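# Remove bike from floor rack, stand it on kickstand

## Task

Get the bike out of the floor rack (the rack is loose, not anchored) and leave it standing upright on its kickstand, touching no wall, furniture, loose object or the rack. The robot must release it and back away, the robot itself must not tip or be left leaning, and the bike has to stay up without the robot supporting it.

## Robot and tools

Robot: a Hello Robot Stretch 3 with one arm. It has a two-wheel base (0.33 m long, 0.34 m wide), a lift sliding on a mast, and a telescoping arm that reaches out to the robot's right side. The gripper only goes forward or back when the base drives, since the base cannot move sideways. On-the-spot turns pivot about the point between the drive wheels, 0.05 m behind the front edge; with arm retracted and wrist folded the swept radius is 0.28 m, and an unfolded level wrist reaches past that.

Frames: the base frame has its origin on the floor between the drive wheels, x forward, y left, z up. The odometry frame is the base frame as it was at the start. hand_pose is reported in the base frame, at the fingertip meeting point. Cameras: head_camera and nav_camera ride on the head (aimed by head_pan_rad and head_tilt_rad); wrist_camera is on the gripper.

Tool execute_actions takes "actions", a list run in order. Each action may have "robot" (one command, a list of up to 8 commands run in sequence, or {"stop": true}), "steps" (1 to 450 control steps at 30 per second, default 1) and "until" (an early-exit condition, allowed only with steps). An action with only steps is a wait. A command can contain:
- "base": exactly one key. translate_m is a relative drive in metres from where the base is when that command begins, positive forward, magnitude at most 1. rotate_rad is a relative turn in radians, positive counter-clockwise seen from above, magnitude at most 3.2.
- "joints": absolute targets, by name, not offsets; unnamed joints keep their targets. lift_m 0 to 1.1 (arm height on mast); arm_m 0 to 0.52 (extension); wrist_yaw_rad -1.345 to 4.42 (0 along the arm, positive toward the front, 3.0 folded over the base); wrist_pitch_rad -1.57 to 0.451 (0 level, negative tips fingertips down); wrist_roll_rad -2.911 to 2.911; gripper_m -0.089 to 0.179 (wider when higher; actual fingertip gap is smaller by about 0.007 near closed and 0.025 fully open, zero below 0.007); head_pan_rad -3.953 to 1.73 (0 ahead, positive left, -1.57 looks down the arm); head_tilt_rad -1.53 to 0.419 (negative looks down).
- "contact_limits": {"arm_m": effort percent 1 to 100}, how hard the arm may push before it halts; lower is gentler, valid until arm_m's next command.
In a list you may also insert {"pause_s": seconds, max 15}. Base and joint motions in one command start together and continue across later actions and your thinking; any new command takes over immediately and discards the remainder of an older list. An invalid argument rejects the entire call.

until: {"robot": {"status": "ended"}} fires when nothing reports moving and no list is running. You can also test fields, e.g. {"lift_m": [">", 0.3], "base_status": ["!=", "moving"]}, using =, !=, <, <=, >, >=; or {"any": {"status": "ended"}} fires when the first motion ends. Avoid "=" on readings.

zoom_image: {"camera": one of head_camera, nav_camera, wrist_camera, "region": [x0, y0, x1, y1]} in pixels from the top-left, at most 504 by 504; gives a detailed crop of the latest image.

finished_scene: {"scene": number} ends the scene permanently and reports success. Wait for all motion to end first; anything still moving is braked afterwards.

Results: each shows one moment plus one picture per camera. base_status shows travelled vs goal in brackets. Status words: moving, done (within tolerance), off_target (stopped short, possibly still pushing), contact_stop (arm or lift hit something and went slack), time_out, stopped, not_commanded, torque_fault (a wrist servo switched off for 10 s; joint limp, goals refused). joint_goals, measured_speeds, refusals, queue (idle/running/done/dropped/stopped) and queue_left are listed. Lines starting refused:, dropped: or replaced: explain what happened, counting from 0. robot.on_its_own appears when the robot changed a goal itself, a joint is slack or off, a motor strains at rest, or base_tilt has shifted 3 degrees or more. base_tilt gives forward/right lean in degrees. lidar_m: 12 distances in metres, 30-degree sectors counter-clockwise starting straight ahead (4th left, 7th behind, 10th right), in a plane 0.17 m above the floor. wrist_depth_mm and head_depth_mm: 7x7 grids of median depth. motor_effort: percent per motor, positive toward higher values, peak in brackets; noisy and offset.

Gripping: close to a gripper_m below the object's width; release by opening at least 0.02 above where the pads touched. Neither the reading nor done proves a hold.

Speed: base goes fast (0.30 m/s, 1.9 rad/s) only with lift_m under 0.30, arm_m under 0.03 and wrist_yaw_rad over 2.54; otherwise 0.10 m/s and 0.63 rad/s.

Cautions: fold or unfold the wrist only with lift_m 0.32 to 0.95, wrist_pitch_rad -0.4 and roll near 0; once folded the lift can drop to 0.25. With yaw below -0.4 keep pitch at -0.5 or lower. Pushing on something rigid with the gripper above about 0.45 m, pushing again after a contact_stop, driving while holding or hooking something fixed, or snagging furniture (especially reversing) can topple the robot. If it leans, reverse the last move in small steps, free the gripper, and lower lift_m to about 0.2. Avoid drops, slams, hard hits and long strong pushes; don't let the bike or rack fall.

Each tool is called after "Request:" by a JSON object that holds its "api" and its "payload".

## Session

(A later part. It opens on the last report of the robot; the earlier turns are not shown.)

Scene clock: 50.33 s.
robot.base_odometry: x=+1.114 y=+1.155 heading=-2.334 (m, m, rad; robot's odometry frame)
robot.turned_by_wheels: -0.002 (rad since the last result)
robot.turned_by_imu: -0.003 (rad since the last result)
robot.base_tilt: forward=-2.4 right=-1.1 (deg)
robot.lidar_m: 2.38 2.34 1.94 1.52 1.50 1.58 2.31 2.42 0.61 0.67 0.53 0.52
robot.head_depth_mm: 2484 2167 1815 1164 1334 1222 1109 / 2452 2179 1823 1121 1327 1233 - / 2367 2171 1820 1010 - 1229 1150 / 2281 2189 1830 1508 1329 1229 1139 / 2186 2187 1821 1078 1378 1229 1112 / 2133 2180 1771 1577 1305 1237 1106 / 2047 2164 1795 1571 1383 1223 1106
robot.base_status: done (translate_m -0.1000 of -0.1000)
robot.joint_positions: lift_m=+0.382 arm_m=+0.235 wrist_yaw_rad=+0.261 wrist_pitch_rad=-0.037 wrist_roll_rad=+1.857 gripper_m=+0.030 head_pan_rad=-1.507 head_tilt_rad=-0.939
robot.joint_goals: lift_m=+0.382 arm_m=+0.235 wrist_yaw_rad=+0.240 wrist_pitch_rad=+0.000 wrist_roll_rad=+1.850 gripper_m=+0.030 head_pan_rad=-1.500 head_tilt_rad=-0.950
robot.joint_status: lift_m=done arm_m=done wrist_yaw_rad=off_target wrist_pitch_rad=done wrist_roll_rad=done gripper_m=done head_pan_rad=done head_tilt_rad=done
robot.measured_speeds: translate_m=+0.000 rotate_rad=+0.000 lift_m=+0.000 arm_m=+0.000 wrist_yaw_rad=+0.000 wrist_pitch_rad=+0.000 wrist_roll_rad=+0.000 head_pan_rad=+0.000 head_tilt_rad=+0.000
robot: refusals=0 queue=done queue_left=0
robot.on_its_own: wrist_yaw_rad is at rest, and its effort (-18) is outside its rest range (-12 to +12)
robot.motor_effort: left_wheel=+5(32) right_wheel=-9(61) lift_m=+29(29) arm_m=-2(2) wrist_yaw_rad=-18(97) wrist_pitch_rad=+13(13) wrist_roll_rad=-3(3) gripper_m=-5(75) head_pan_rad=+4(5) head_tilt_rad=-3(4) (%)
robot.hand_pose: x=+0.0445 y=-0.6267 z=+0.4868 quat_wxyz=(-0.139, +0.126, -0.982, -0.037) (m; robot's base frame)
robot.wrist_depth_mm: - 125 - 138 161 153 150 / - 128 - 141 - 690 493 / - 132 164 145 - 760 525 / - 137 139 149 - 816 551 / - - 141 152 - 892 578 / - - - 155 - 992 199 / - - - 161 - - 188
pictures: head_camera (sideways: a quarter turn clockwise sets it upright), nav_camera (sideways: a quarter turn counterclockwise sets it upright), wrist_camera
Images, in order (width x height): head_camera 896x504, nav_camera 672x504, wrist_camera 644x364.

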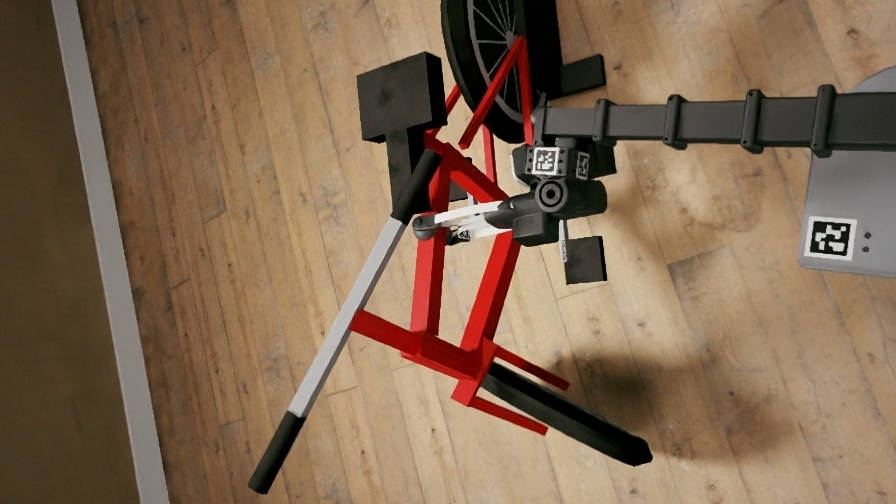

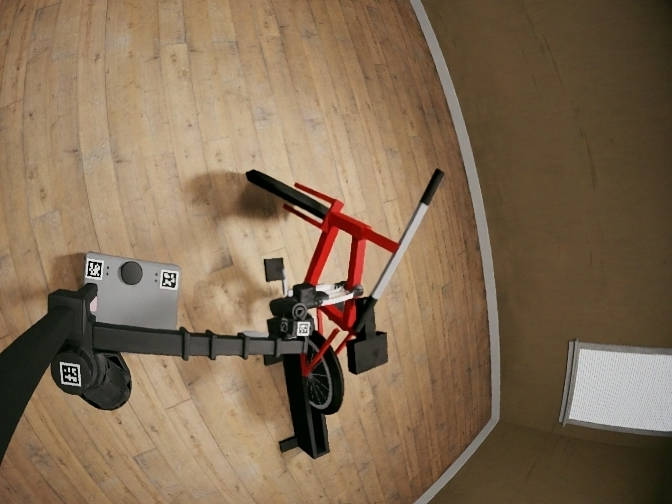

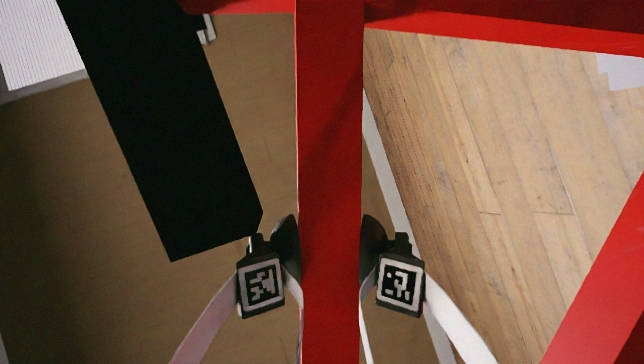

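Request:
{"api": "execute_actions", "payload": {"actions": [{"robot":{"joints":{"gripper_m":0.08}},"steps":25},{"robot":[{"joints":{"arm_m":0.0,"wrist_yaw_rad":0.3}},{"joints":{"wrist_yaw_rad":0,"wrist_roll_rad":0,"wrist_pitch_rad":-0.4,"lift_m":0.18,"gripper_m":0},"base":{"translate_m":0.33}},{"joints":{"arm_m":0.1}}],"steps":400,"until":{"robot":{"status":"ended"}}}]}}

Scene clock: 60.50 s.
robot.base_odometry: x=+0.886 y=+0.917 heading=-2.334 (m, m, rad; robot's odometry frame)
robot.turned_by_wheels: +0.000 (rad since the last result)
robot.turned_by_imu: -0.001 (rad since the last result)
robot.base_tilt: forward=-2.3 right=-1.2 (deg)
robot.lidar_m: 2.09 2.04 2.11 1.65 1.64 1.74 2.53 1.00 0.76 0.35 2.13 2.26
robot.head_depth_mm: 2392 2175 1813 1482 1308 1227 1110 / 2301 2180 1825 1100 1352 1229 1138 / 2188 2176 1784 1573 1309 1270 - / 2113 2166 1830 1578 1180 1190 1144 / 2057 2165 1821 1571 1381 1229 1107 / 1982 2159 1825 1571 1385 1227 1108 / 1914 2126 1830 1575 1380 1227 1107
robot.base_status: done (translate_m +0.3300 of +0.3300)
robot.joint_positions: lift_m=+0.180 arm_m=+0.100 wrist_yaw_rad=+0.002 wrist_pitch_rad=-0.412 wrist_roll_rad=+0.006 gripper_m=+0.000 head_pan_rad=-1.507 head_tilt_rad=-0.939
robot.joint_goals: lift_m=+0.180 arm_m=+0.100 wrist_yaw_rad=+0.000 wrist_pitch_rad=-0.400 wrist_roll_rad=+0.000 gripper_m=+0.000 head_pan_rad=-1.500 head_tilt_rad=-0.950
robot.joint_status: lift_m=done arm_m=done wrist_yaw_rad=done wrist_pitch_rad=done wrist_roll_rad=done gripper_m=done head_pan_rad=done head_tilt_rad=done
robot.measured_speeds: translate_m=+0.000 rotate_rad=+0.000 lift_m=+0.000 arm_m=+0.000 wrist_yaw_rad=+0.000 wrist_pitch_rad=+0.000 wrist_roll_rad=+0.000 head_pan_rad=+0.000 head_tilt_rad=+0.000
robot: refusals=0 queue=done queue_left=0
robot.motor_effort: left_wheel=-2(5) right_wheel=+2(9) lift_m=+27(30) arm_m=+5(4) wrist_yaw_rad=-1(17) wrist_pitch_rad=+4(18) wrist_roll_rad=-3(3) gripper_m=-1(84) head_pan_rad=+4(4) head_tilt_rad=-4(4) (%)
robot.hand_pose: x=-0.0212 y=-0.4698 z=+0.1942 quat_wxyz=(+0.690, +0.145, -0.694, -0.145) (m; robot's base frame)
robot.wrist_depth_mm: - 47 56 87 - - 238 / - 47 57 136 - - 272 / - 48 57 193 770 758 349 / - 49 58 211 577 568 216 / - 51 71 467 456 455 451 / - 53 83 - 380 380 376 / - 55 311 326 324 323 324
pictures: head_camera (sideways: a quarter turn clockwise sets it upright), nav_camera (sideways: a quarter turn counterclockwise sets it upright), wrist_camera
Images, in order (width x height): head_camera 896x504, nav_camera 672x504, wrist_camera 644x364.

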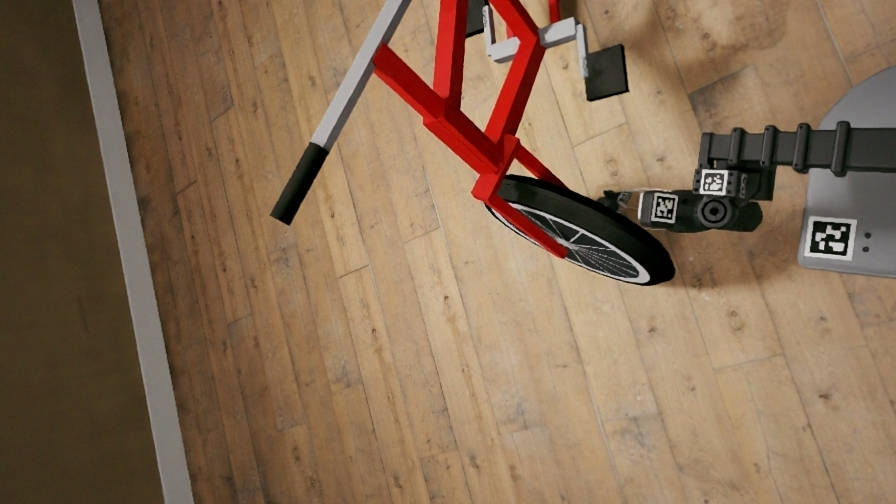

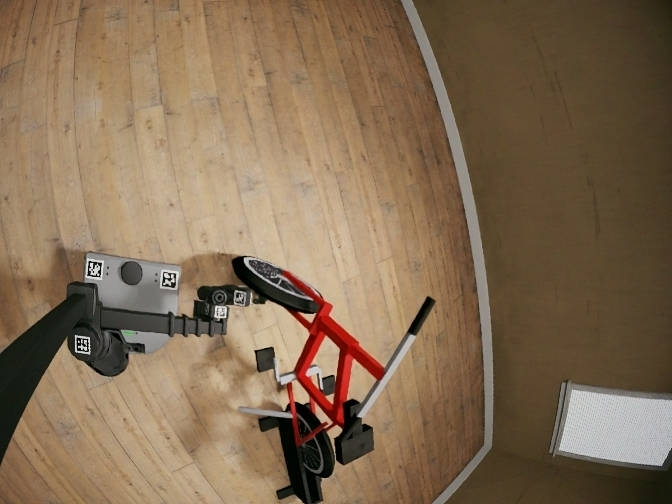

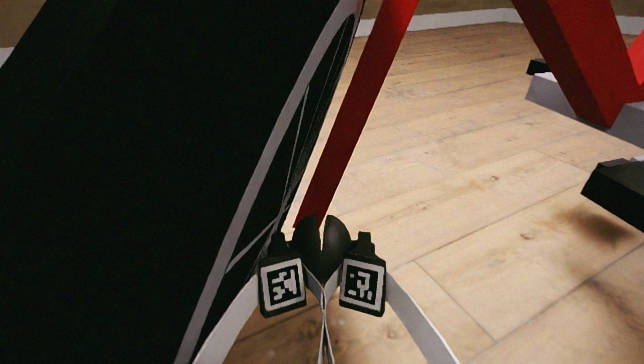

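Request:
{"api": "execute_actions", "payload": {"actions": [{"robot":[{"joints":{"arm_m":0.03}},{"base":{"translate_m":0.14}},{"joints":{"arm_m":0.12}}],"steps":400,"until":{"robot":{"status":"ended"}}}]}}

Scene clock: 66.37 s.
robot.base_odometry: x=+0.789 y=+0.815 heading=-2.334 (m, m, rad; robot's odometry frame)
robot.turned_by_wheels: +0.000 (rad since the last result)
robot.turned_by_imu: +0.000 (rad since the last result)
robot.base_tilt: forward=-2.4 right=-1.4 (deg)
robot.lidar_m: 1.95 1.92 2.04 1.72 1.70 1.79 2.61 0.86 0.60 0.47 2.07 2.20
robot.head_depth_mm: 2312 2176 1779 1508 1354 1227 1110 / 2216 2168 1814 1571 1307 1229 1140 / 2137 2186 1823 1570 1126 1267 - / 2063 2169 1823 1567 1351 1230 1137 / 1995 2181 1816 1577 1374 1232 1111 / 1922 2117 1831 1574 1378 1225 1111 / 1874 2070 1829 1570 1378 1230 1109
robot.base_status: done (translate_m +0.1400 of +0.1400)
robot.joint_positions: lift_m=+0.180 arm_m=+0.119 wrist_yaw_rad=+0.004 wrist_pitch_rad=-0.428 wrist_roll_rad=+0.005 gripper_m=+0.000 head_pan_rad=-1.507 head_tilt_rad=-0.939
robot.joint_goals: lift_m=+0.180 arm_m=+0.120 wrist_yaw_rad=+0.000 wrist_pitch_rad=-0.400 wrist_roll_rad=+0.000 gripper_m=+0.000 head_pan_rad=-1.500 head_tilt_rad=-0.950
robot.joint_status: lift_m=done arm_m=done wrist_yaw_rad=done wrist_pitch_rad=done wrist_roll_rad=done gripper_m=done head_pan_rad=done head_tilt_rad=done
robot.measured_speeds: translate_m=+0.000 rotate_rad=+0.000 lift_m=+0.000 arm_m=+0.000 wrist_yaw_rad=+0.000 wrist_pitch_rad=+0.000 wrist_roll_rad=+0.000 head_pan_rad=+0.000 head_tilt_rad=+0.000
robot: refusals=0 queue=done queue_left=0
robot.motor_effort: left_wheel=-2(6) right_wheel=+2(15) lift_m=+27(27) arm_m=+8(7) wrist_yaw_rad=-3(19) wrist_pitch_rad=+10(9) wrist_roll_rad=-2(3) gripper_m=-1(4) head_pan_rad=+5(4) head_tilt_rad=-4(4) (%)
robot.hand_pose: x=-0.0206 y=-0.4875 z=+0.1906 quat_wxyz=(+0.690, +0.151, -0.692, -0.149) (m; robot's base frame)
robot.wrist_depth_mm: - 103 101 114 133 160 157 / - 107 110 127 151 175 256 / 769 114 122 143 175 182 681 / 577 125 137 165 201 280 552 / 461 141 155 186 255 426 444 / 379 191 175 - 349 372 368 / 328 325 305 306 320 317 316
pictures: head_camera (sideways: a quarter turn clockwise sets it upright), nav_camera (sideways: a quarter turn counterclockwise sets it upright), wrist_camera
Images, in order (width x height): head_camera 896x504, nav_camera 672x504, wrist_camera 644x364.

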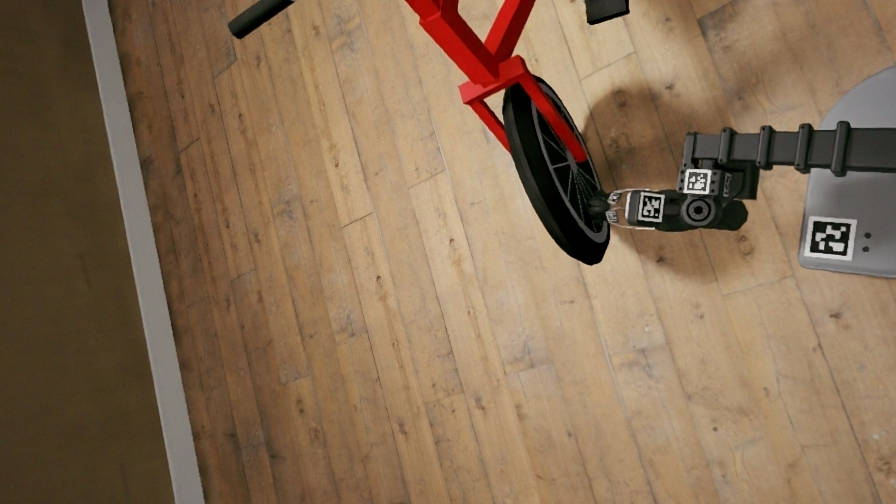

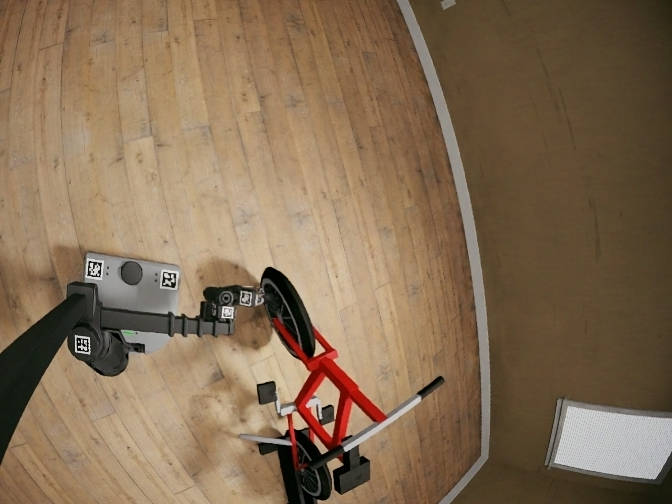

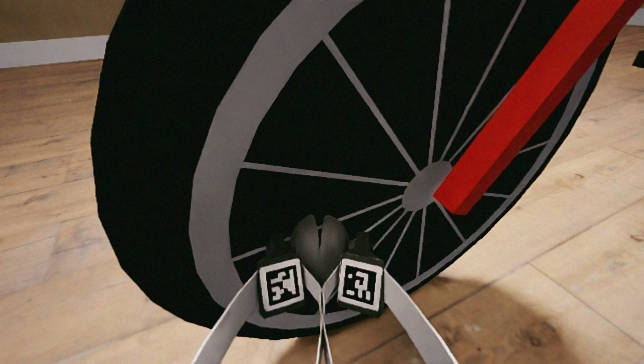

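Request:
{"api": "execute_actions", "payload": {"actions": [{"robot":[{"joints":{"arm_m":0.15}},{"joints":{"arm_m":0.0}},{"base":{"translate_m":-0.45},"joints":{"wrist_pitch_rad":-1.0,"lift_m":0.5}},{"base":{"rotate_rad":0.22},"joints":{"wrist_pitch_rad":0,"gripper_m":0.1}}],"steps":450,"until":{"robot":{"status":"ended"}}}]}}

Scene clock: 78.37 s.
robot.base_odometry: x=+1.101 y=+1.140 heading=-2.114 (m, m, rad; robot's odometry frame)
robot.turned_by_wheels: +0.220 (rad since the last result)
robot.turned_by_imu: +0.219 (rad since the last result)
robot.base_tilt: forward=-2.4 right=-1.4 (deg)
robot.lidar_m: 2.32 2.33 1.70 1.50 1.50 1.77 2.43 0.86 0.62 0.64 0.64 2.64
robot.head_depth_mm: 2238 2177 1830 991 1284 1230 1107 / 2212 2159 1836 1229 1350 1248 - / 2175 2179 1780 1112 1358 - - / 2150 2186 1831 1086 1350 1231 1140 / 2133 2171 1821 1568 1333 1231 1112 / 2089 2186 1838 1573 1332 1225 1111 / 2095 2194 1830 1578 1379 1230 1108
robot.base_status: done (rotate_rad +0.2199 of +0.2200)
robot.joint_positions: lift_m=+0.500 arm_m=+0.001 wrist_yaw_rad=+0.000 wrist_pitch_rad=-0.024 wrist_roll_rad=+0.005 gripper_m=+0.100 head_pan_rad=-1.507 head_tilt_rad=-0.940
robot.joint_goals: lift_m=+0.500 arm_m=+0.000 wrist_yaw_rad=+0.000 wrist_pitch_rad=+0.000 wrist_roll_rad=+0.000 gripper_m=+0.100 head_pan_rad=-1.500 head_tilt_rad=-0.950
robot.joint_status: lift_m=done arm_m=done wrist_yaw_rad=done wrist_pitch_rad=done wrist_roll_rad=done gripper_m=done head_pan_rad=done head_tilt_rad=done
robot.measured_speeds: translate_m=+0.000 rotate_rad=+0.000 lift_m=+0.000 arm_m=+0.000 wrist_yaw_rad=+0.000 wrist_pitch_rad=+0.000 wrist_roll_rad=+0.000 head_pan_rad=+0.000 head_tilt_rad=+0.000
robot: refusals=0 queue=done queue_left=0
robot.motor_effort: left_wheel=-3(8) right_wheel=+3(7) lift_m=+33(35) arm_m=-4(10) wrist_yaw_rad=+1(6) wrist_pitch_rad=+8(10) wrist_roll_rad=-2(2) gripper_m=+0(82) head_pan_rad=+5(4) head_tilt_rad=-5(5) (%)
robot.hand_pose: x=-0.0215 y=-0.4018 z=+0.6085 quat_wxyz=(+0.706, +0.009, -0.708, -0.009) (m; robot's base frame)
robot.wrist_depth_mm: - - - - - - - / - - - - - - - / - - - 206 - - - / - - - - - - - / - - 397 429 - 391 371 / - - - - - - - / - - 431 - 955 956 444
pictures: head_camera (sideways: a quarter turn clockwise sets it upright), nav_camera (sideways: a quarter turn counterclockwise sets it upright), wrist_camera
Images, in order (width x height): head_camera 896x504, nav_camera 672x504, wrist_camera 644x364.

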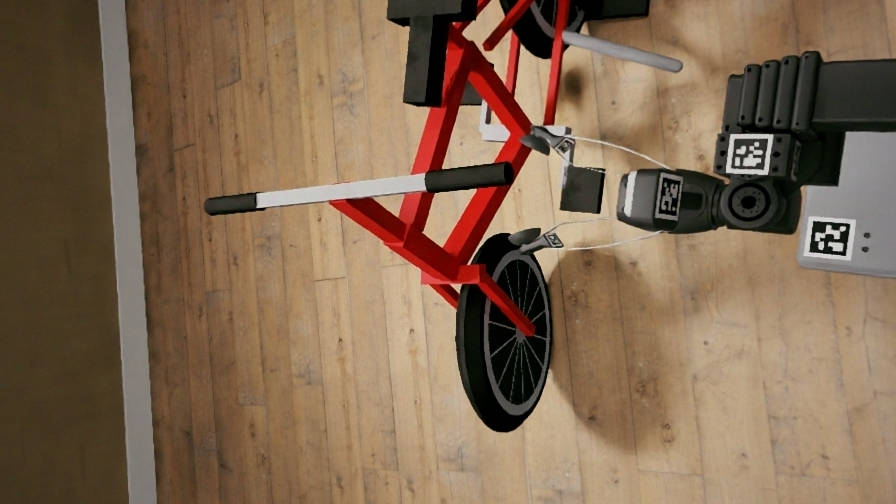

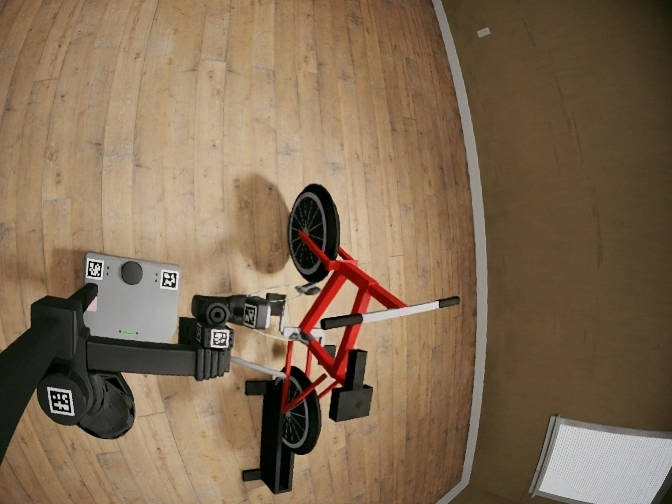

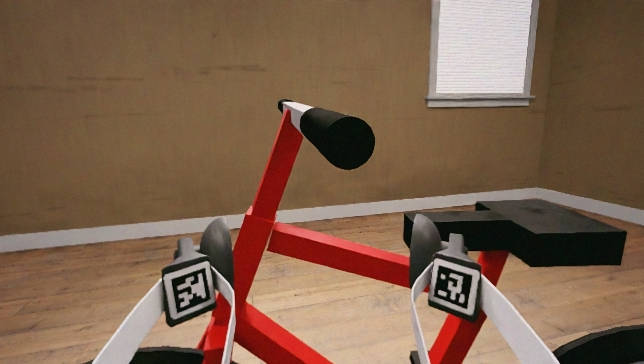

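Request:
{"api": "execute_actions", "payload": {"actions": [{"robot":[{"base":{"translate_m":0.06},"joints":{"wrist_roll_rad":-2.84,"lift_m":0.515}},{"joints":{"arm_m":0.19}}],"steps":450,"until":{"robot":{"status":"ended"}}}]}}

Scene clock: 83.27 s.
robot.base_odometry: x=+1.070 y=+1.089 heading=-2.114 (m, m, rad; robot's odometry frame)
robot.turned_by_wheels: +0.000 (rad since the last result)
robot.turned_by_imu: +0.000 (rad since the last result)
robot.base_tilt: forward=-2.3 right=-1.2 (deg)
robot.lidar_m: 2.26 2.27 1.71 1.51 1.51 1.78 2.49 0.86 0.65 0.61 0.65 2.57
robot.head_depth_mm: 2221 2177 1816 995 1326 1224 1111 / 2172 2162 1788 1552 - - - / 2161 2187 1821 938 - 1230 1148 / 2154 2170 1811 1148 1337 1231 1138 / 2109 2181 1825 1243 1361 1229 1107 / 2085 2174 1828 1567 1380 1226 1107 / 2074 2177 1823 1572 1379 1231 1108
robot.base_status: done (translate_m +0.0600 of +0.0600)
robot.joint_positions: lift_m=+0.515 arm_m=+0.190 wrist_yaw_rad=-0.001 wrist_pitch_rad=-0.022 wrist_roll_rad=-2.834 gripper_m=+0.100 head_pan_rad=-1.507 head_tilt_rad=-0.940
robot.joint_goals: lift_m=+0.515 arm_m=+0.190 wrist_yaw_rad=+0.000 wrist_pitch_rad=+0.000 wrist_roll_rad=-2.840 gripper_m=+0.100 head_pan_rad=-1.500 head_tilt_rad=-0.950
robot.joint_status: lift_m=done arm_m=done wrist_yaw_rad=done wrist_pitch_rad=done wrist_roll_rad=done gripper_m=done head_pan_rad=done head_tilt_rad=done
robot.measured_speeds: translate_m=+0.000 rotate_rad=+0.000 lift_m=+0.000 arm_m=+0.000 wrist_yaw_rad=+0.000 wrist_pitch_rad=+0.000 wrist_roll_rad=+0.000 head_pan_rad=+0.000 head_tilt_rad=+0.000
robot: refusals=0 queue=done queue_left=0
robot.motor_effort: left_wheel=-3(8) right_wheel=+3(12) lift_m=+33(36) arm_m=+5(4) wrist_yaw_rad=+2(9) wrist_pitch_rad=+7(12) wrist_roll_rad=-2(6) gripper_m=+0(1) head_pan_rad=+5(4) head_tilt_rad=-4(4) (%)
robot.hand_pose: x=-0.0214 y=-0.5903 z=+0.6238 quat_wxyz=(+0.807, +0.009, +0.591, +0.006) (m; robot's base frame)
robot.wrist_depth_mm: 885 - - 189 - - - / 194 194 195 193 - - - / - - - 199 - - - / - - - - - - - / - - - 456 - - - / - - - 234 - - - / - - - - - - -
pictures: head_camera (sideways: a quarter turn clockwise sets it upright), nav_camera (sideways: a quarter turn counterclockwise sets it upright), wrist_camera
Images, in order (width x height): head_camera 896x504, nav_camera 672x504, wrist_camera 644x364.

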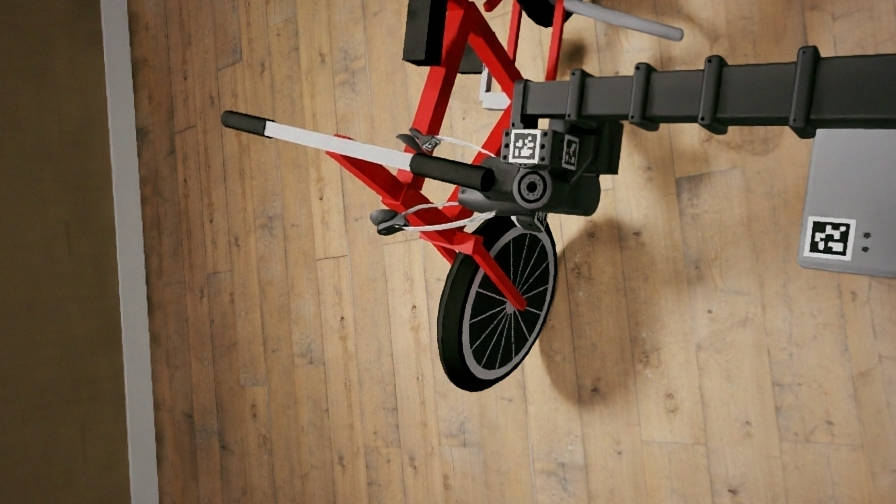

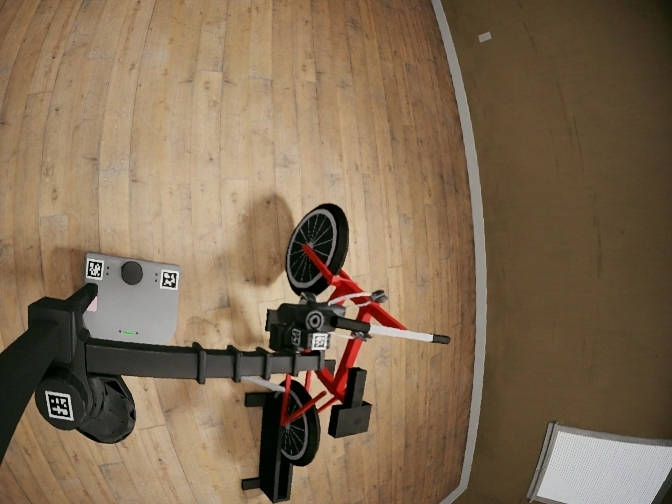

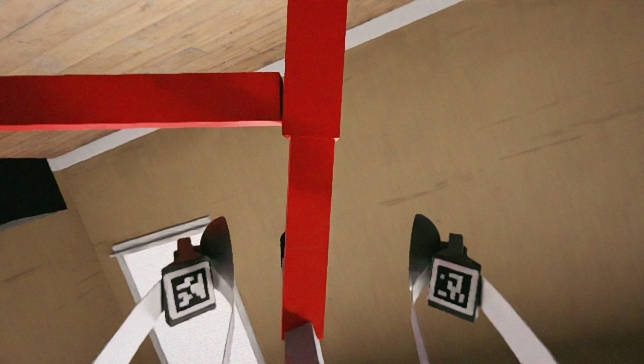

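Request:
{"api": "execute_actions", "payload": {"actions": [{"robot":[{"joints":{"lift_m":0.47,"wrist_pitch_rad":0.14}},{"joints":{"arm_m":0.243}},{"joints":{"gripper_m":-0.04}}],"steps":450,"until":{"robot":{"status":"ended"}}}]}}

Scene clock: 87.53 s.
robot.base_odometry: x=+1.070 y=+1.089 heading=-2.115 (m, m, rad; robot's odometry frame)
robot.turned_by_wheels: +0.000 (rad since the last result)
robot.turned_by_imu: +0.000 (rad since the last result)
robot.base_tilt: forward=-2.3 right=-1.3 (deg)
robot.lidar_m: 2.26 2.26 1.71 1.51 1.51 1.78 2.49 0.86 0.65 0.61 0.65 2.58
robot.head_depth_mm: 2217 2165 1815 997 1337 1225 1109 / 2187 2159 1785 1537 1335 1249 - / 2161 2170 1814 897 1330 1231 1150 / 2132 2181 1842 1142 1329 1228 1136 / 2097 2180 1823 1243 1360 1232 1110 / 2082 2192 1816 1576 1383 1229 1111 / 2065 2178 1829 1574 1384 1230 1106
robot.base_status: done (translate_m +0.0600 of +0.0600)
robot.joint_positions: lift_m=+0.470 arm_m=+0.243 wrist_yaw_rad=-0.011 wrist_pitch_rad=+0.115 wrist_roll_rad=-2.828 gripper_m=-0.039 head_pan_rad=-1.507 head_tilt_rad=-0.940
robot.joint_goals: lift_m=+0.470 arm_m=+0.243 wrist_yaw_rad=+0.000 wrist_pitch_rad=+0.140 wrist_roll_rad=-2.840 gripper_m=-0.040 head_pan_rad=-1.500 head_tilt_rad=-0.950
robot.joint_status: lift_m=done arm_m=done wrist_yaw_rad=done wrist_pitch_rad=done wrist_roll_rad=done gripper_m=done head_pan_rad=done head_tilt_rad=done
robot.measured_speeds: translate_m=+0.000 rotate_rad=+0.000 lift_m=+0.000 arm_m=+0.000 wrist_yaw_rad=+0.000 wrist_pitch_rad=+0.000 wrist_roll_rad=+0.000 head_pan_rad=+0.000 head_tilt_rad=+0.000
robot: refusals=0 queue=done queue_left=0
robot.motor_effort: left_wheel=-5(5) right_wheel=+7(8) lift_m=+30(33) arm_m=+2(5) wrist_yaw_rad=+9(10) wrist_pitch_rad=+8(9) wrist_roll_rad=-5(5) gripper_m=-29(100) head_pan_rad=+4(4) head_tilt_rad=-3(4) (%)
robot.hand_pose: x=-0.0238 y=-0.6451 z=+0.6140 quat_wxyz=(+0.807, -0.043, +0.587, -0.038) (m; robot's base frame)
robot.wrist_depth_mm: - - - 121 - - - / 124 125 127 124 - - - / 127 128 130 129 - - - / - - - 138 - - - / - - - 143 - - - / - - - 149 - - - / - - - 156 - - -
pictures: head_camera (sideways: a quarter turn clockwise sets it upright), nav_camera (sideways: a quarter turn counterclockwise sets it upright), wrist_camera
Images, in order (width x height): head_camera 896x504, nav_camera 672x504, wrist_camera 644x364.

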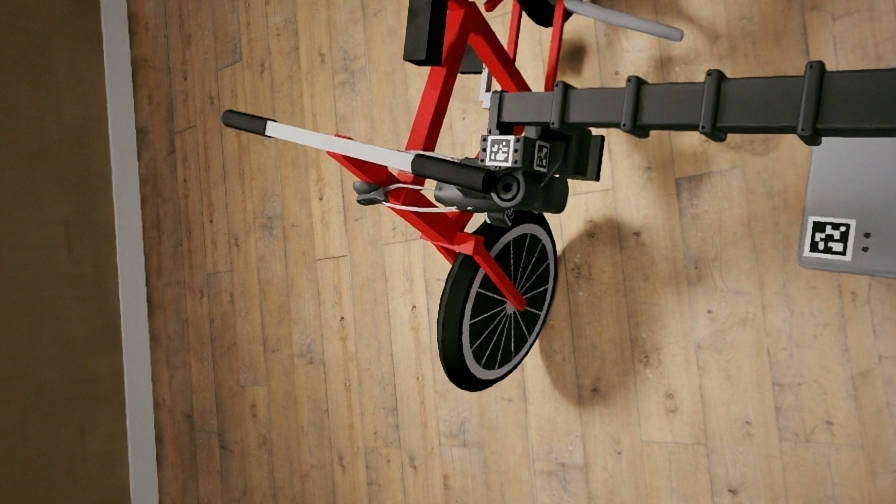

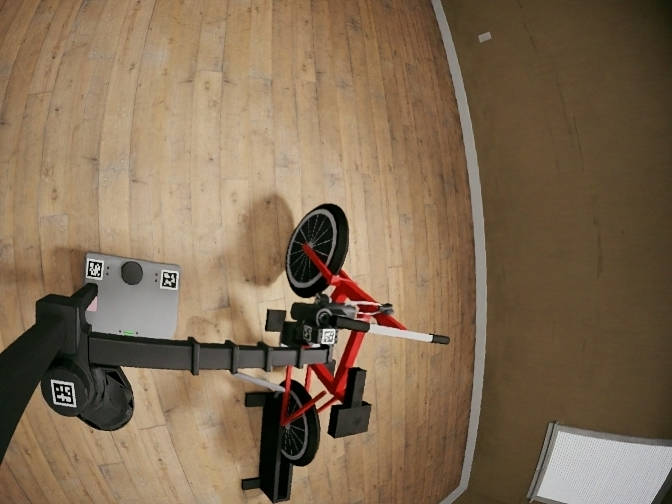

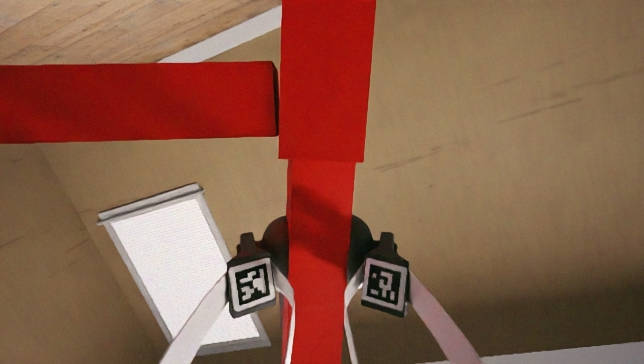

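Request:
{"api": "execute_actions", "payload": {"actions": [{"robot":[{"joints":{"arm_m":0.21,"lift_m":0.46,"wrist_pitch_rad":0.18,"head_pan_rad":-1.8}},{"base":{"translate_m":0.15}}],"steps":450,"until":{"robot":{"status":"ended"}}}]}}

Scene clock: 91.27 s.
robot.base_odometry: x=+0.992 y=+0.961 heading=-2.115 (m, m, rad; robot's odometry frame)
robot.turned_by_wheels: -0.001 (rad since the last result)
robot.turned_by_imu: -0.002 (rad since the last result)
robot.base_tilt: forward=-2.5 right=-1.1 (deg)
robot.lidar_m: 2.12 2.12 1.73 1.54 1.54 1.83 2.63 0.81 0.66 0.60 0.68 2.42
robot.head_depth_mm: 2510 2172 1833 1108 1355 1225 1110 / 2449 2174 1828 1094 1353 1227 1142 / 2402 2161 1816 1233 1334 1223 - / 2283 2170 1791 957 1332 1225 - / 2175 2176 1822 1144 1332 1224 1108 / 2085 2173 1823 1570 1331 1227 1112 / 2019 2170 1825 1576 1380 1233 1114
robot.base_status: done (translate_m +0.1500 of +0.1500)
robot.joint_positions: lift_m=+0.460 arm_m=+0.211 wrist_yaw_rad=-0.130 wrist_pitch_rad=+0.162 wrist_roll_rad=-2.828 gripper_m=-0.030 head_pan_rad=-1.793 head_tilt_rad=-0.940
robot.joint_goals: lift_m=+0.460 arm_m=+0.210 wrist_yaw_rad=-0.084 wrist_pitch_rad=+0.180 wrist_roll_rad=-2.840 gripper_m=-0.031 head_pan_rad=-1.800 head_tilt_rad=-0.950
robot.joint_status: lift_m=done arm_m=done wrist_yaw_rad=done wrist_pitch_rad=done wrist_roll_rad=done gripper_m=done head_pan_rad=done head_tilt_rad=done
robot.measured_speeds: translate_m=+0.000 rotate_rad=+0.000 lift_m=+0.000 arm_m=+0.000 wrist_yaw_rad=+0.000 wrist_pitch_rad=+0.000 wrist_roll_rad=+0.000 head_pan_rad=+0.000 head_tilt_rad=+0.000
robot: refusals=0 queue=done queue_left=0
robot.on_its_own: wrist_yaw_rad is held at -0.084, not at your +0.000, by its stall guard, which is still easing; gripper_m is held at -0.031, not at your -0.040, by its stall guard, which is not easing now; right_wheel is at rest, and its effort (+24) is outside its rest range (-18 to +18)
robot.motor_effort: left_wheel=-13(19) right_wheel=+24(41) lift_m=+35(45) arm_m=-8(18) wrist_yaw_rad=+39(58) wrist_pitch_rad=+6(18) wrist_roll_rad=-5(6) gripper_m=-24(26) head_pan_rad=-5(34) head_tilt_rad=-4(3) (%)
robot.hand_pose: x=-0.0543 y=-0.6103 z=+0.6160 quat_wxyz=(+0.801, -0.027, +0.589, -0.100) (m; robot's base frame)
robot.wrist_depth_mm: - - - 122 - - - / - 133 130 126 - - - / 137 136 134 131 - - - / - - - 140 - - - / - - - 144 - - - / - - - 149 - - - / - - - 158 - - -
pictures: head_camera (sideways: a quarter turn clockwise sets it upright), nav_camera (sideways: a quarter turn counterclockwise sets it upright), wrist_camera
Images, in order (width x height): head_camera 896x504, nav_camera 672x504, wrist_camera 644x364.

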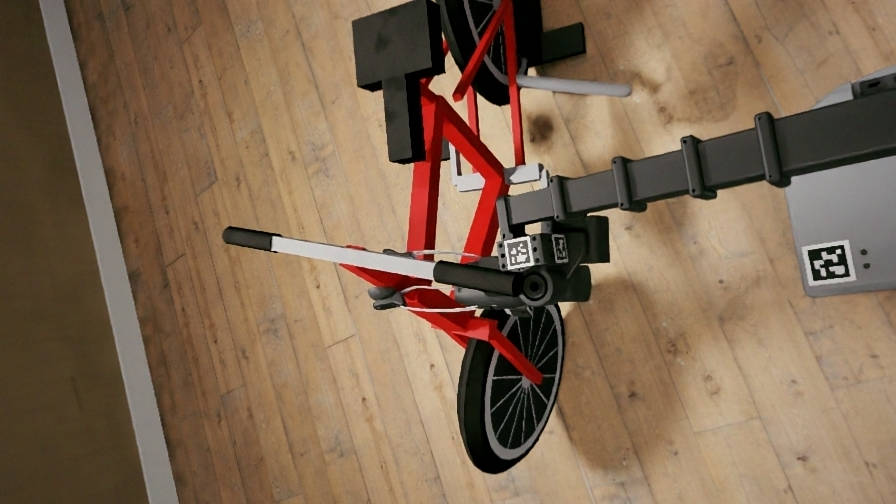

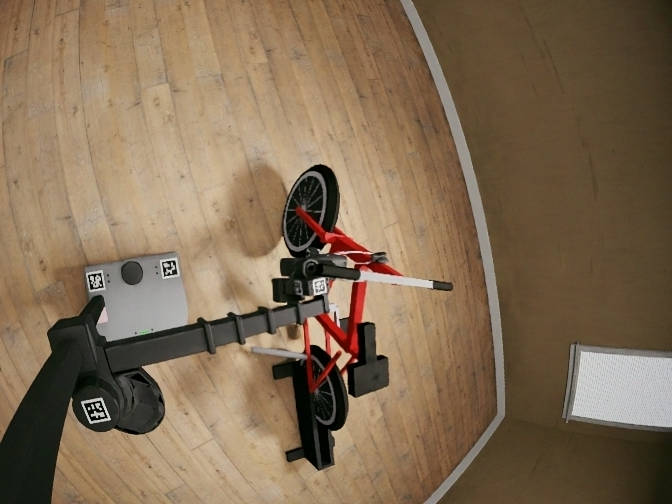

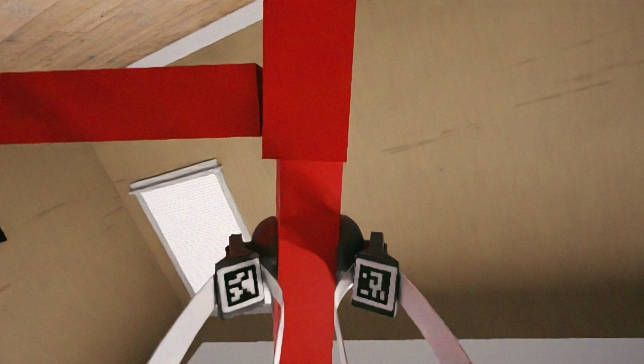

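Request:
{"api": "execute_actions", "payload": {"actions": [{"robot":{"joints":{"arm_m":0.228,"wrist_yaw_rad":0.0,"head_pan_rad":-2.1}},"steps":40,"until":{"robot":{"status":"ended"}}},{"robot":{"base":{"translate_m":0.1}},"steps":100,"until":{"robot":{"status":"ended"}}}]}}

Scene clock: 94.80 s.
robot.base_odometry: x=+0.940 y=+0.875 heading=-2.115 (m, m, rad; robot's odometry frame)
robot.turned_by_wheels: +0.000 (rad since the last result)
robot.turned_by_imu: +0.000 (rad since the last result)
robot.base_tilt: forward=-2.5 right=-1.2 (deg)
robot.lidar_m: 2.02 2.02 1.76 1.57 1.57 1.85 2.73 0.80 0.67 0.62 0.72 2.30
robot.head_depth_mm: 2702 2180 1822 1485 1381 1233 1134 / 2694 2171 1830 1313 1382 1227 1141 / 2715 2163 1816 1263 1356 1250 - / 2607 2160 1828 1232 1392 1210 - / 2429 2174 1830 1290 1327 1230 1124 / 2321 2189 1784 925 1311 1230 1105 / 2157 2173 1838 1544 1245 1223 1114
robot.base_status: done (translate_m +0.1000 of +0.1000)
robot.joint_positions: lift_m=+0.460 arm_m=+0.228 wrist_yaw_rad=-0.180 wrist_pitch_rad=+0.161 wrist_roll_rad=-2.830 gripper_m=-0.030 head_pan_rad=-2.093 head_tilt_rad=-0.940
robot.joint_goals: lift_m=+0.460 arm_m=+0.228 wrist_yaw_rad=-0.165 wrist_pitch_rad=+0.180 wrist_roll_rad=-2.840 gripper_m=-0.031 head_pan_rad=-2.100 head_tilt_rad=-0.950
robot.joint_status: lift_m=done arm_m=done wrist_yaw_rad=off_target wrist_pitch_rad=done wrist_roll_rad=done gripper_m=done head_pan_rad=done head_tilt_rad=done
robot.measured_speeds: translate_m=+0.000 rotate_rad=+0.000 lift_m=+0.000 arm_m=+0.000 wrist_yaw_rad=+0.000 wrist_pitch_rad=+0.000 wrist_roll_rad=+0.000 head_pan_rad=+0.000 head_tilt_rad=+0.000
robot: refusals=0 queue=done queue_left=0
robot.on_its_own: wrist_yaw_rad is held at -0.165, not at your +0.000, by its stall guard, which is not easing now; gripper_m is held at -0.031, not at your -0.040, by its stall guard, which is not easing now; wrist_yaw_rad is at rest, and its effort (+13) is outside its rest range (-12 to +12)
robot.motor_effort: left_wheel=-7(23) right_wheel=+14(45) lift_m=+39(39) arm_m=-4(8) wrist_yaw_rad=+13(73) wrist_pitch_rad=+6(7) wrist_roll_rad=-4(5) gripper_m=-22(27) head_pan_rad=-5(34) head_tilt_rad=-4(4) (%)
robot.hand_pose: x=-0.0671 y=-0.6261 z=+0.6154 quat_wxyz=(+0.798, -0.011, +0.591, -0.119) (m; robot's base frame)
robot.wrist_depth_mm: - - - 123 - - - / - 134 132 127 - - - / 139 137 135 131 - - - / - - - 141 - - - / - - - 144 - - - / - - - 150 - - - / - - - 158 - - -
pictures: head_camera (sideways: a quarter turn clockwise sets it upright), nav_camera (sideways: a quarter turn counterclockwise sets it upright), wrist_camera
Images, in order (width x height): head_camera 896x504, nav_camera 672x504, wrist_camera 644x364.

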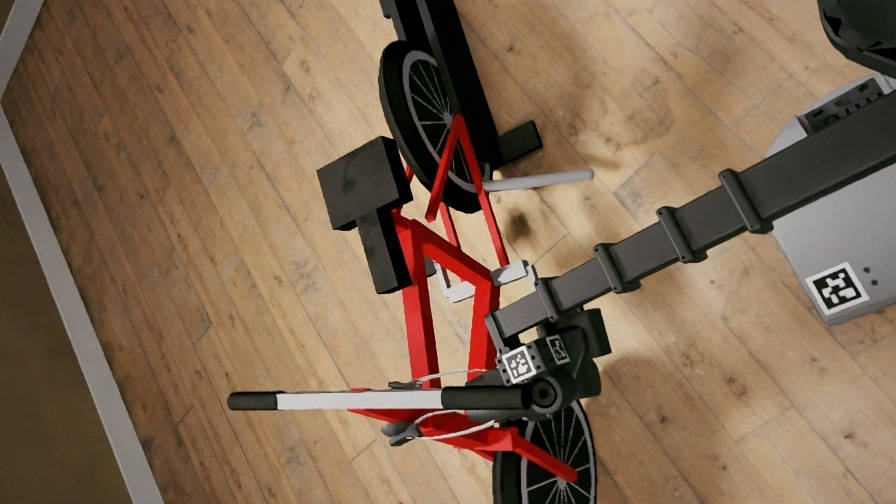

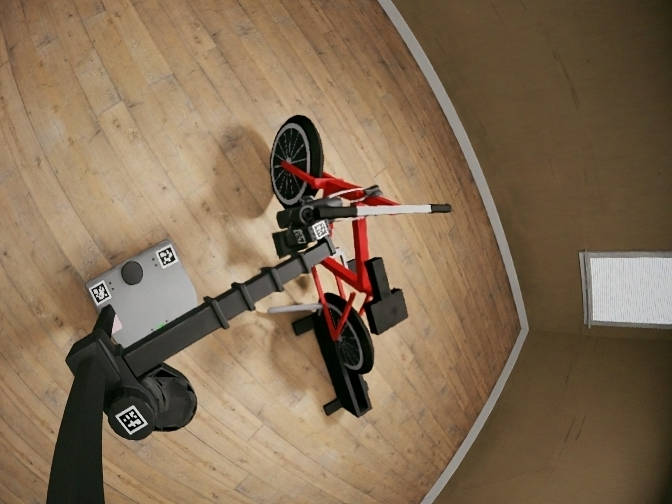

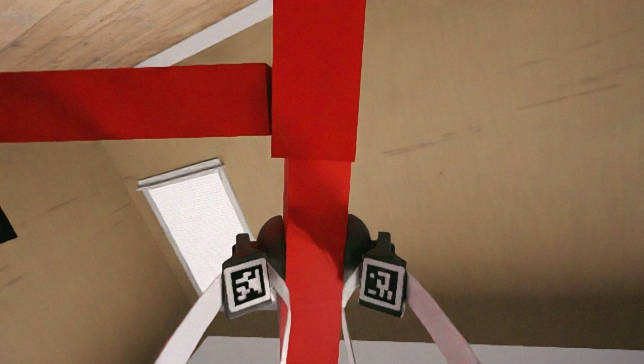

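Request:
{"api": "execute_actions", "payload": {"actions": [{"robot":{"base":{"translate_m":-0.08},"joints":{"wrist_yaw_rad":0.02,"lift_m":0.455}},"steps":80,"until":{"robot":{"status":"ended"}}},{"robot":[{"joints":{"gripper_m":0.08}},{"joints":{"arm_m":0.03}},{"base":{"translate_m":-0.11},"joints":{"wrist_roll_rad":1.85,"wrist_yaw_rad":0,"wrist_pitch_rad":0,"lift_m":0.385,"head_pan_rad":-1.57}},{"joints":{"arm_m":0.17}}],"steps":450,"until":{"robot":{"status":"ended"}}}]}}

Scene clock: 106.40 s.
robot.base_odometry: x=+1.038 y=+1.038 heading=-2.114 (m, m, rad; robot's odometry frame)
robot.turned_by_wheels: +0.000 (rad since the last result)
robot.turned_by_imu: +0.001 (rad since the last result)
robot.base_tilt: forward=-2.5 right=-1.2 (deg)
robot.lidar_m: 2.20 2.21 1.71 1.52 1.52 1.80 2.55 0.80 0.57 0.64 0.66 2.51
robot.head_depth_mm: 2290 2179 1828 945 1243 1226 1105 / 2239 2195 1828 1013 1328 1223 - / 2194 2180 1821 1184 1200 1210 - / 2124 2190 1740 1479 1396 1223 1140 / 2108 2178 1826 1110 1350 1231 1107 / 2081 2175 1829 1227 1355 1231 1106 / 2033 2165 1821 1543 1374 1230 1108
robot.base_status: done (translate_m -0.1100 of -0.1100)
robot.joint_positions: lift_m=+0.385 arm_m=+0.170 wrist_yaw_rad=+0.001 wrist_pitch_rad=-0.014 wrist_roll_rad=+1.847 gripper_m=+0.080 head_pan_rad=-1.577 head_tilt_rad=-0.940
robot.joint_goals: lift_m=+0.385 arm_m=+0.170 wrist_yaw_rad=+0.000 wrist_pitch_rad=+0.000 wrist_roll_rad=+1.850 gripper_m=+0.080 head_pan_rad=-1.570 head_tilt_rad=-0.950
robot.joint_status: lift_m=done arm_m=done wrist_yaw_rad=done wrist_pitch_rad=done wrist_roll_rad=done gripper_m=done head_pan_rad=done head_tilt_rad=done
robot.measured_speeds: translate_m=+0.000 rotate_rad=+0.000 lift_m=+0.000 arm_m=+0.000 wrist_yaw_rad=+0.000 wrist_pitch_rad=+0.000 wrist_roll_rad=+0.000 head_pan_rad=+0.000 head_tilt_rad=+0.000
robot: refusals=0 queue=done queue_left=0
robot.motor_effort: left_wheel=+0(25) right_wheel=+2(33) lift_m=+27(50) arm_m=+5(10) wrist_yaw_rad=-1(65) wrist_pitch_rad=+5(6) wrist_roll_rad=+1(4) gripper_m=+1(82) head_pan_rad=+4(46) head_tilt_rad=-4(3) (%)
robot.hand_pose: x=-0.0209 y=-0.5705 z=+0.4958 quat_wxyz=(-0.137, +0.000, -0.991, -0.008) (m; robot's base frame)
robot.wrist_depth_mm: - - 219 200 - 616 227 / - - 196 209 - 737 243 / - - 205 219 - 784 234 / - - - 251 - 855 241 / - - - - - 267 554 / - - - - - 257 278 / - - - 276 291 271 267
pictures: head_camera (sideways: a quarter turn clockwise sets it upright), nav_camera (sideways: a quarter turn counterclockwise sets it upright), wrist_camera
Images, in order (width x height): head_camera 896x504, nav_camera 672x504, wrist_camera 644x364.

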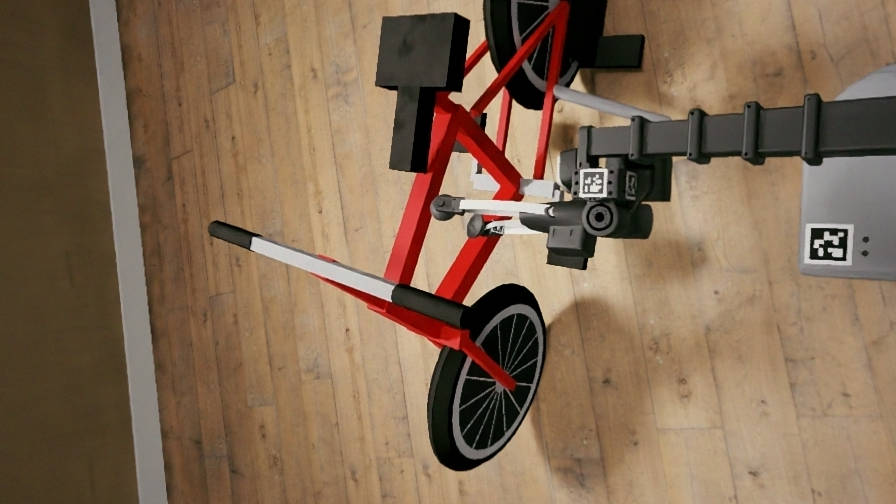

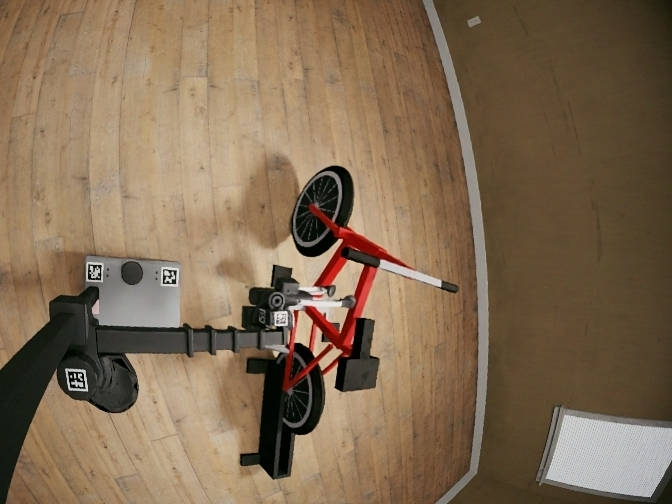

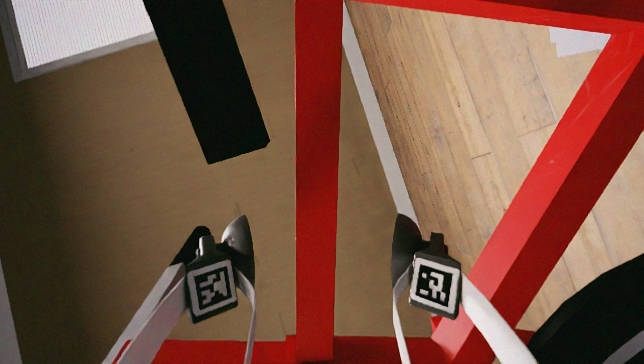

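Request:
{"api": "execute_actions", "payload": {"actions": [{"robot":[{"joints":{"arm_m":0.0}},{"base":{"translate_m":0.24},"joints":{"wrist_roll_rad":0.3,"gripper_m":0.0,"lift_m":0.575}},{"joints":{"arm_m":0.14}},{"base":{"translate_m":-0.08}}],"steps":450,"until":{"robot":{"status":"ended"}}}]}}

Scene clock: 116.10 s.
robot.base_odometry: x=+0.956 y=+0.901 heading=-2.114 (m, m, rad; robot's odometry frame)
robot.turned_by_wheels: +0.000 (rad since the last result)
robot.turned_by_imu: +0.000 (rad since the last result)
robot.base_tilt: forward=-2.5 right=-1.2 (deg)
robot.lidar_m: 2.05 2.06 1.75 1.56 1.56 1.85 2.70 0.82 0.66 0.63 0.69 2.33
robot.head_depth_mm: 2241 2181 1818 1021 1351 1224 1106 / 2199 2167 1787 1535 - - - / 2159 2170 1823 995 - 1234 1149 / 2117 2191 1830 1204 1338 1218 1141 / 2089 2182 1820 1269 1357 1226 1113 / 2029 2186 1829 1577 1373 1231 1112 / 1999 2185 1817 1571 1379 1231 1110
robot.base_status: done (translate_m -0.0800 of -0.0800)
robot.joint_positions: lift_m=+0.575 arm_m=+0.140 wrist_yaw_rad=+0.001 wrist_pitch_rad=-0.015 wrist_roll_rad=+0.308 gripper_m=+0.000 head_pan_rad=-1.577 head_tilt_rad=-0.940
robot.joint_goals: lift_m=+0.575 arm_m=+0.140 wrist_yaw_rad=+0.000 wrist_pitch_rad=+0.000 wrist_roll_rad=+0.300 gripper_m=+0.000 head_pan_rad=-1.570 head_tilt_rad=-0.950
robot.joint_status: lift_m=done arm_m=done wrist_yaw_rad=done wrist_pitch_rad=done wrist_roll_rad=done gripper_m=done head_pan_rad=done head_tilt_rad=done
robot.measured_speeds: translate_m=+0.000 rotate_rad=+0.000 lift_m=+0.000 arm_m=+0.000 wrist_yaw_rad=+0.000 wrist_pitch_rad=+0.000 wrist_roll_rad=+0.000 head_pan_rad=+0.000 head_tilt_rad=+0.000
robot: refusals=0 queue=done queue_left=0
robot.motor_effort: left_wheel=+0(6) right_wheel=+2(6) lift_m=+33(35) arm_m=+5(3) wrist_yaw_rad=-1(1) wrist_pitch_rad=+5(5) wrist_roll_rad=-3(5) gripper_m=-2(80) head_pan_rad=+4(4) head_tilt_rad=-4(4) (%)
robot.hand_pose: x=-0.0212 y=-0.5405 z=+0.6857 quat_wxyz=(+0.591, +0.005, -0.807, -0.006) (m; robot's base frame)
robot.wrist_depth_mm: - - - - - - - / - - - - - - - / - - - - - - - / - - - - 267 - - / - - - - 272 109 - / - - - - 282 68 275 / - - - - 297 56 50
pictures: head_camera (sideways: a quarter turn clockwise sets it upright), nav_camera (sideways: a quarter turn counterclockwise sets it upright), wrist_camera
Images, in order (width x height): head_camera 896x504, nav_camera 672x504, wrist_camera 644x364.

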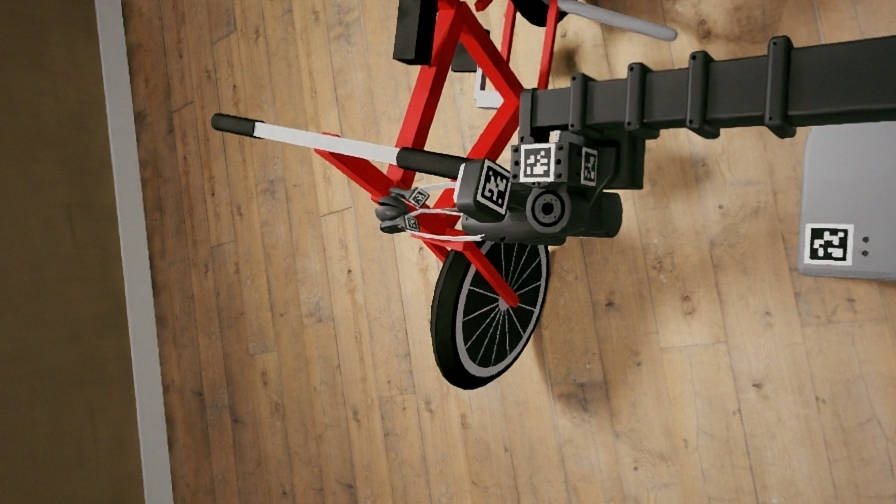

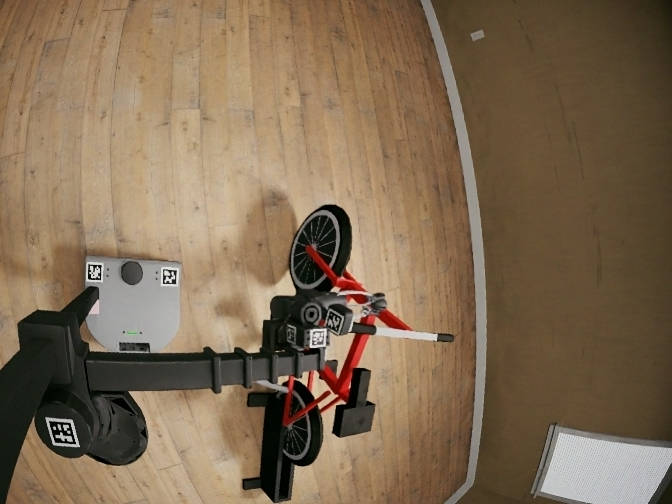

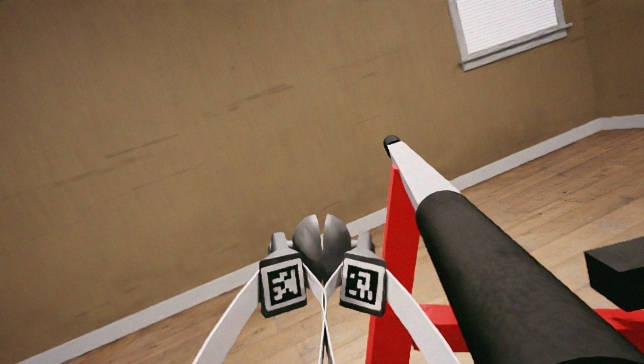

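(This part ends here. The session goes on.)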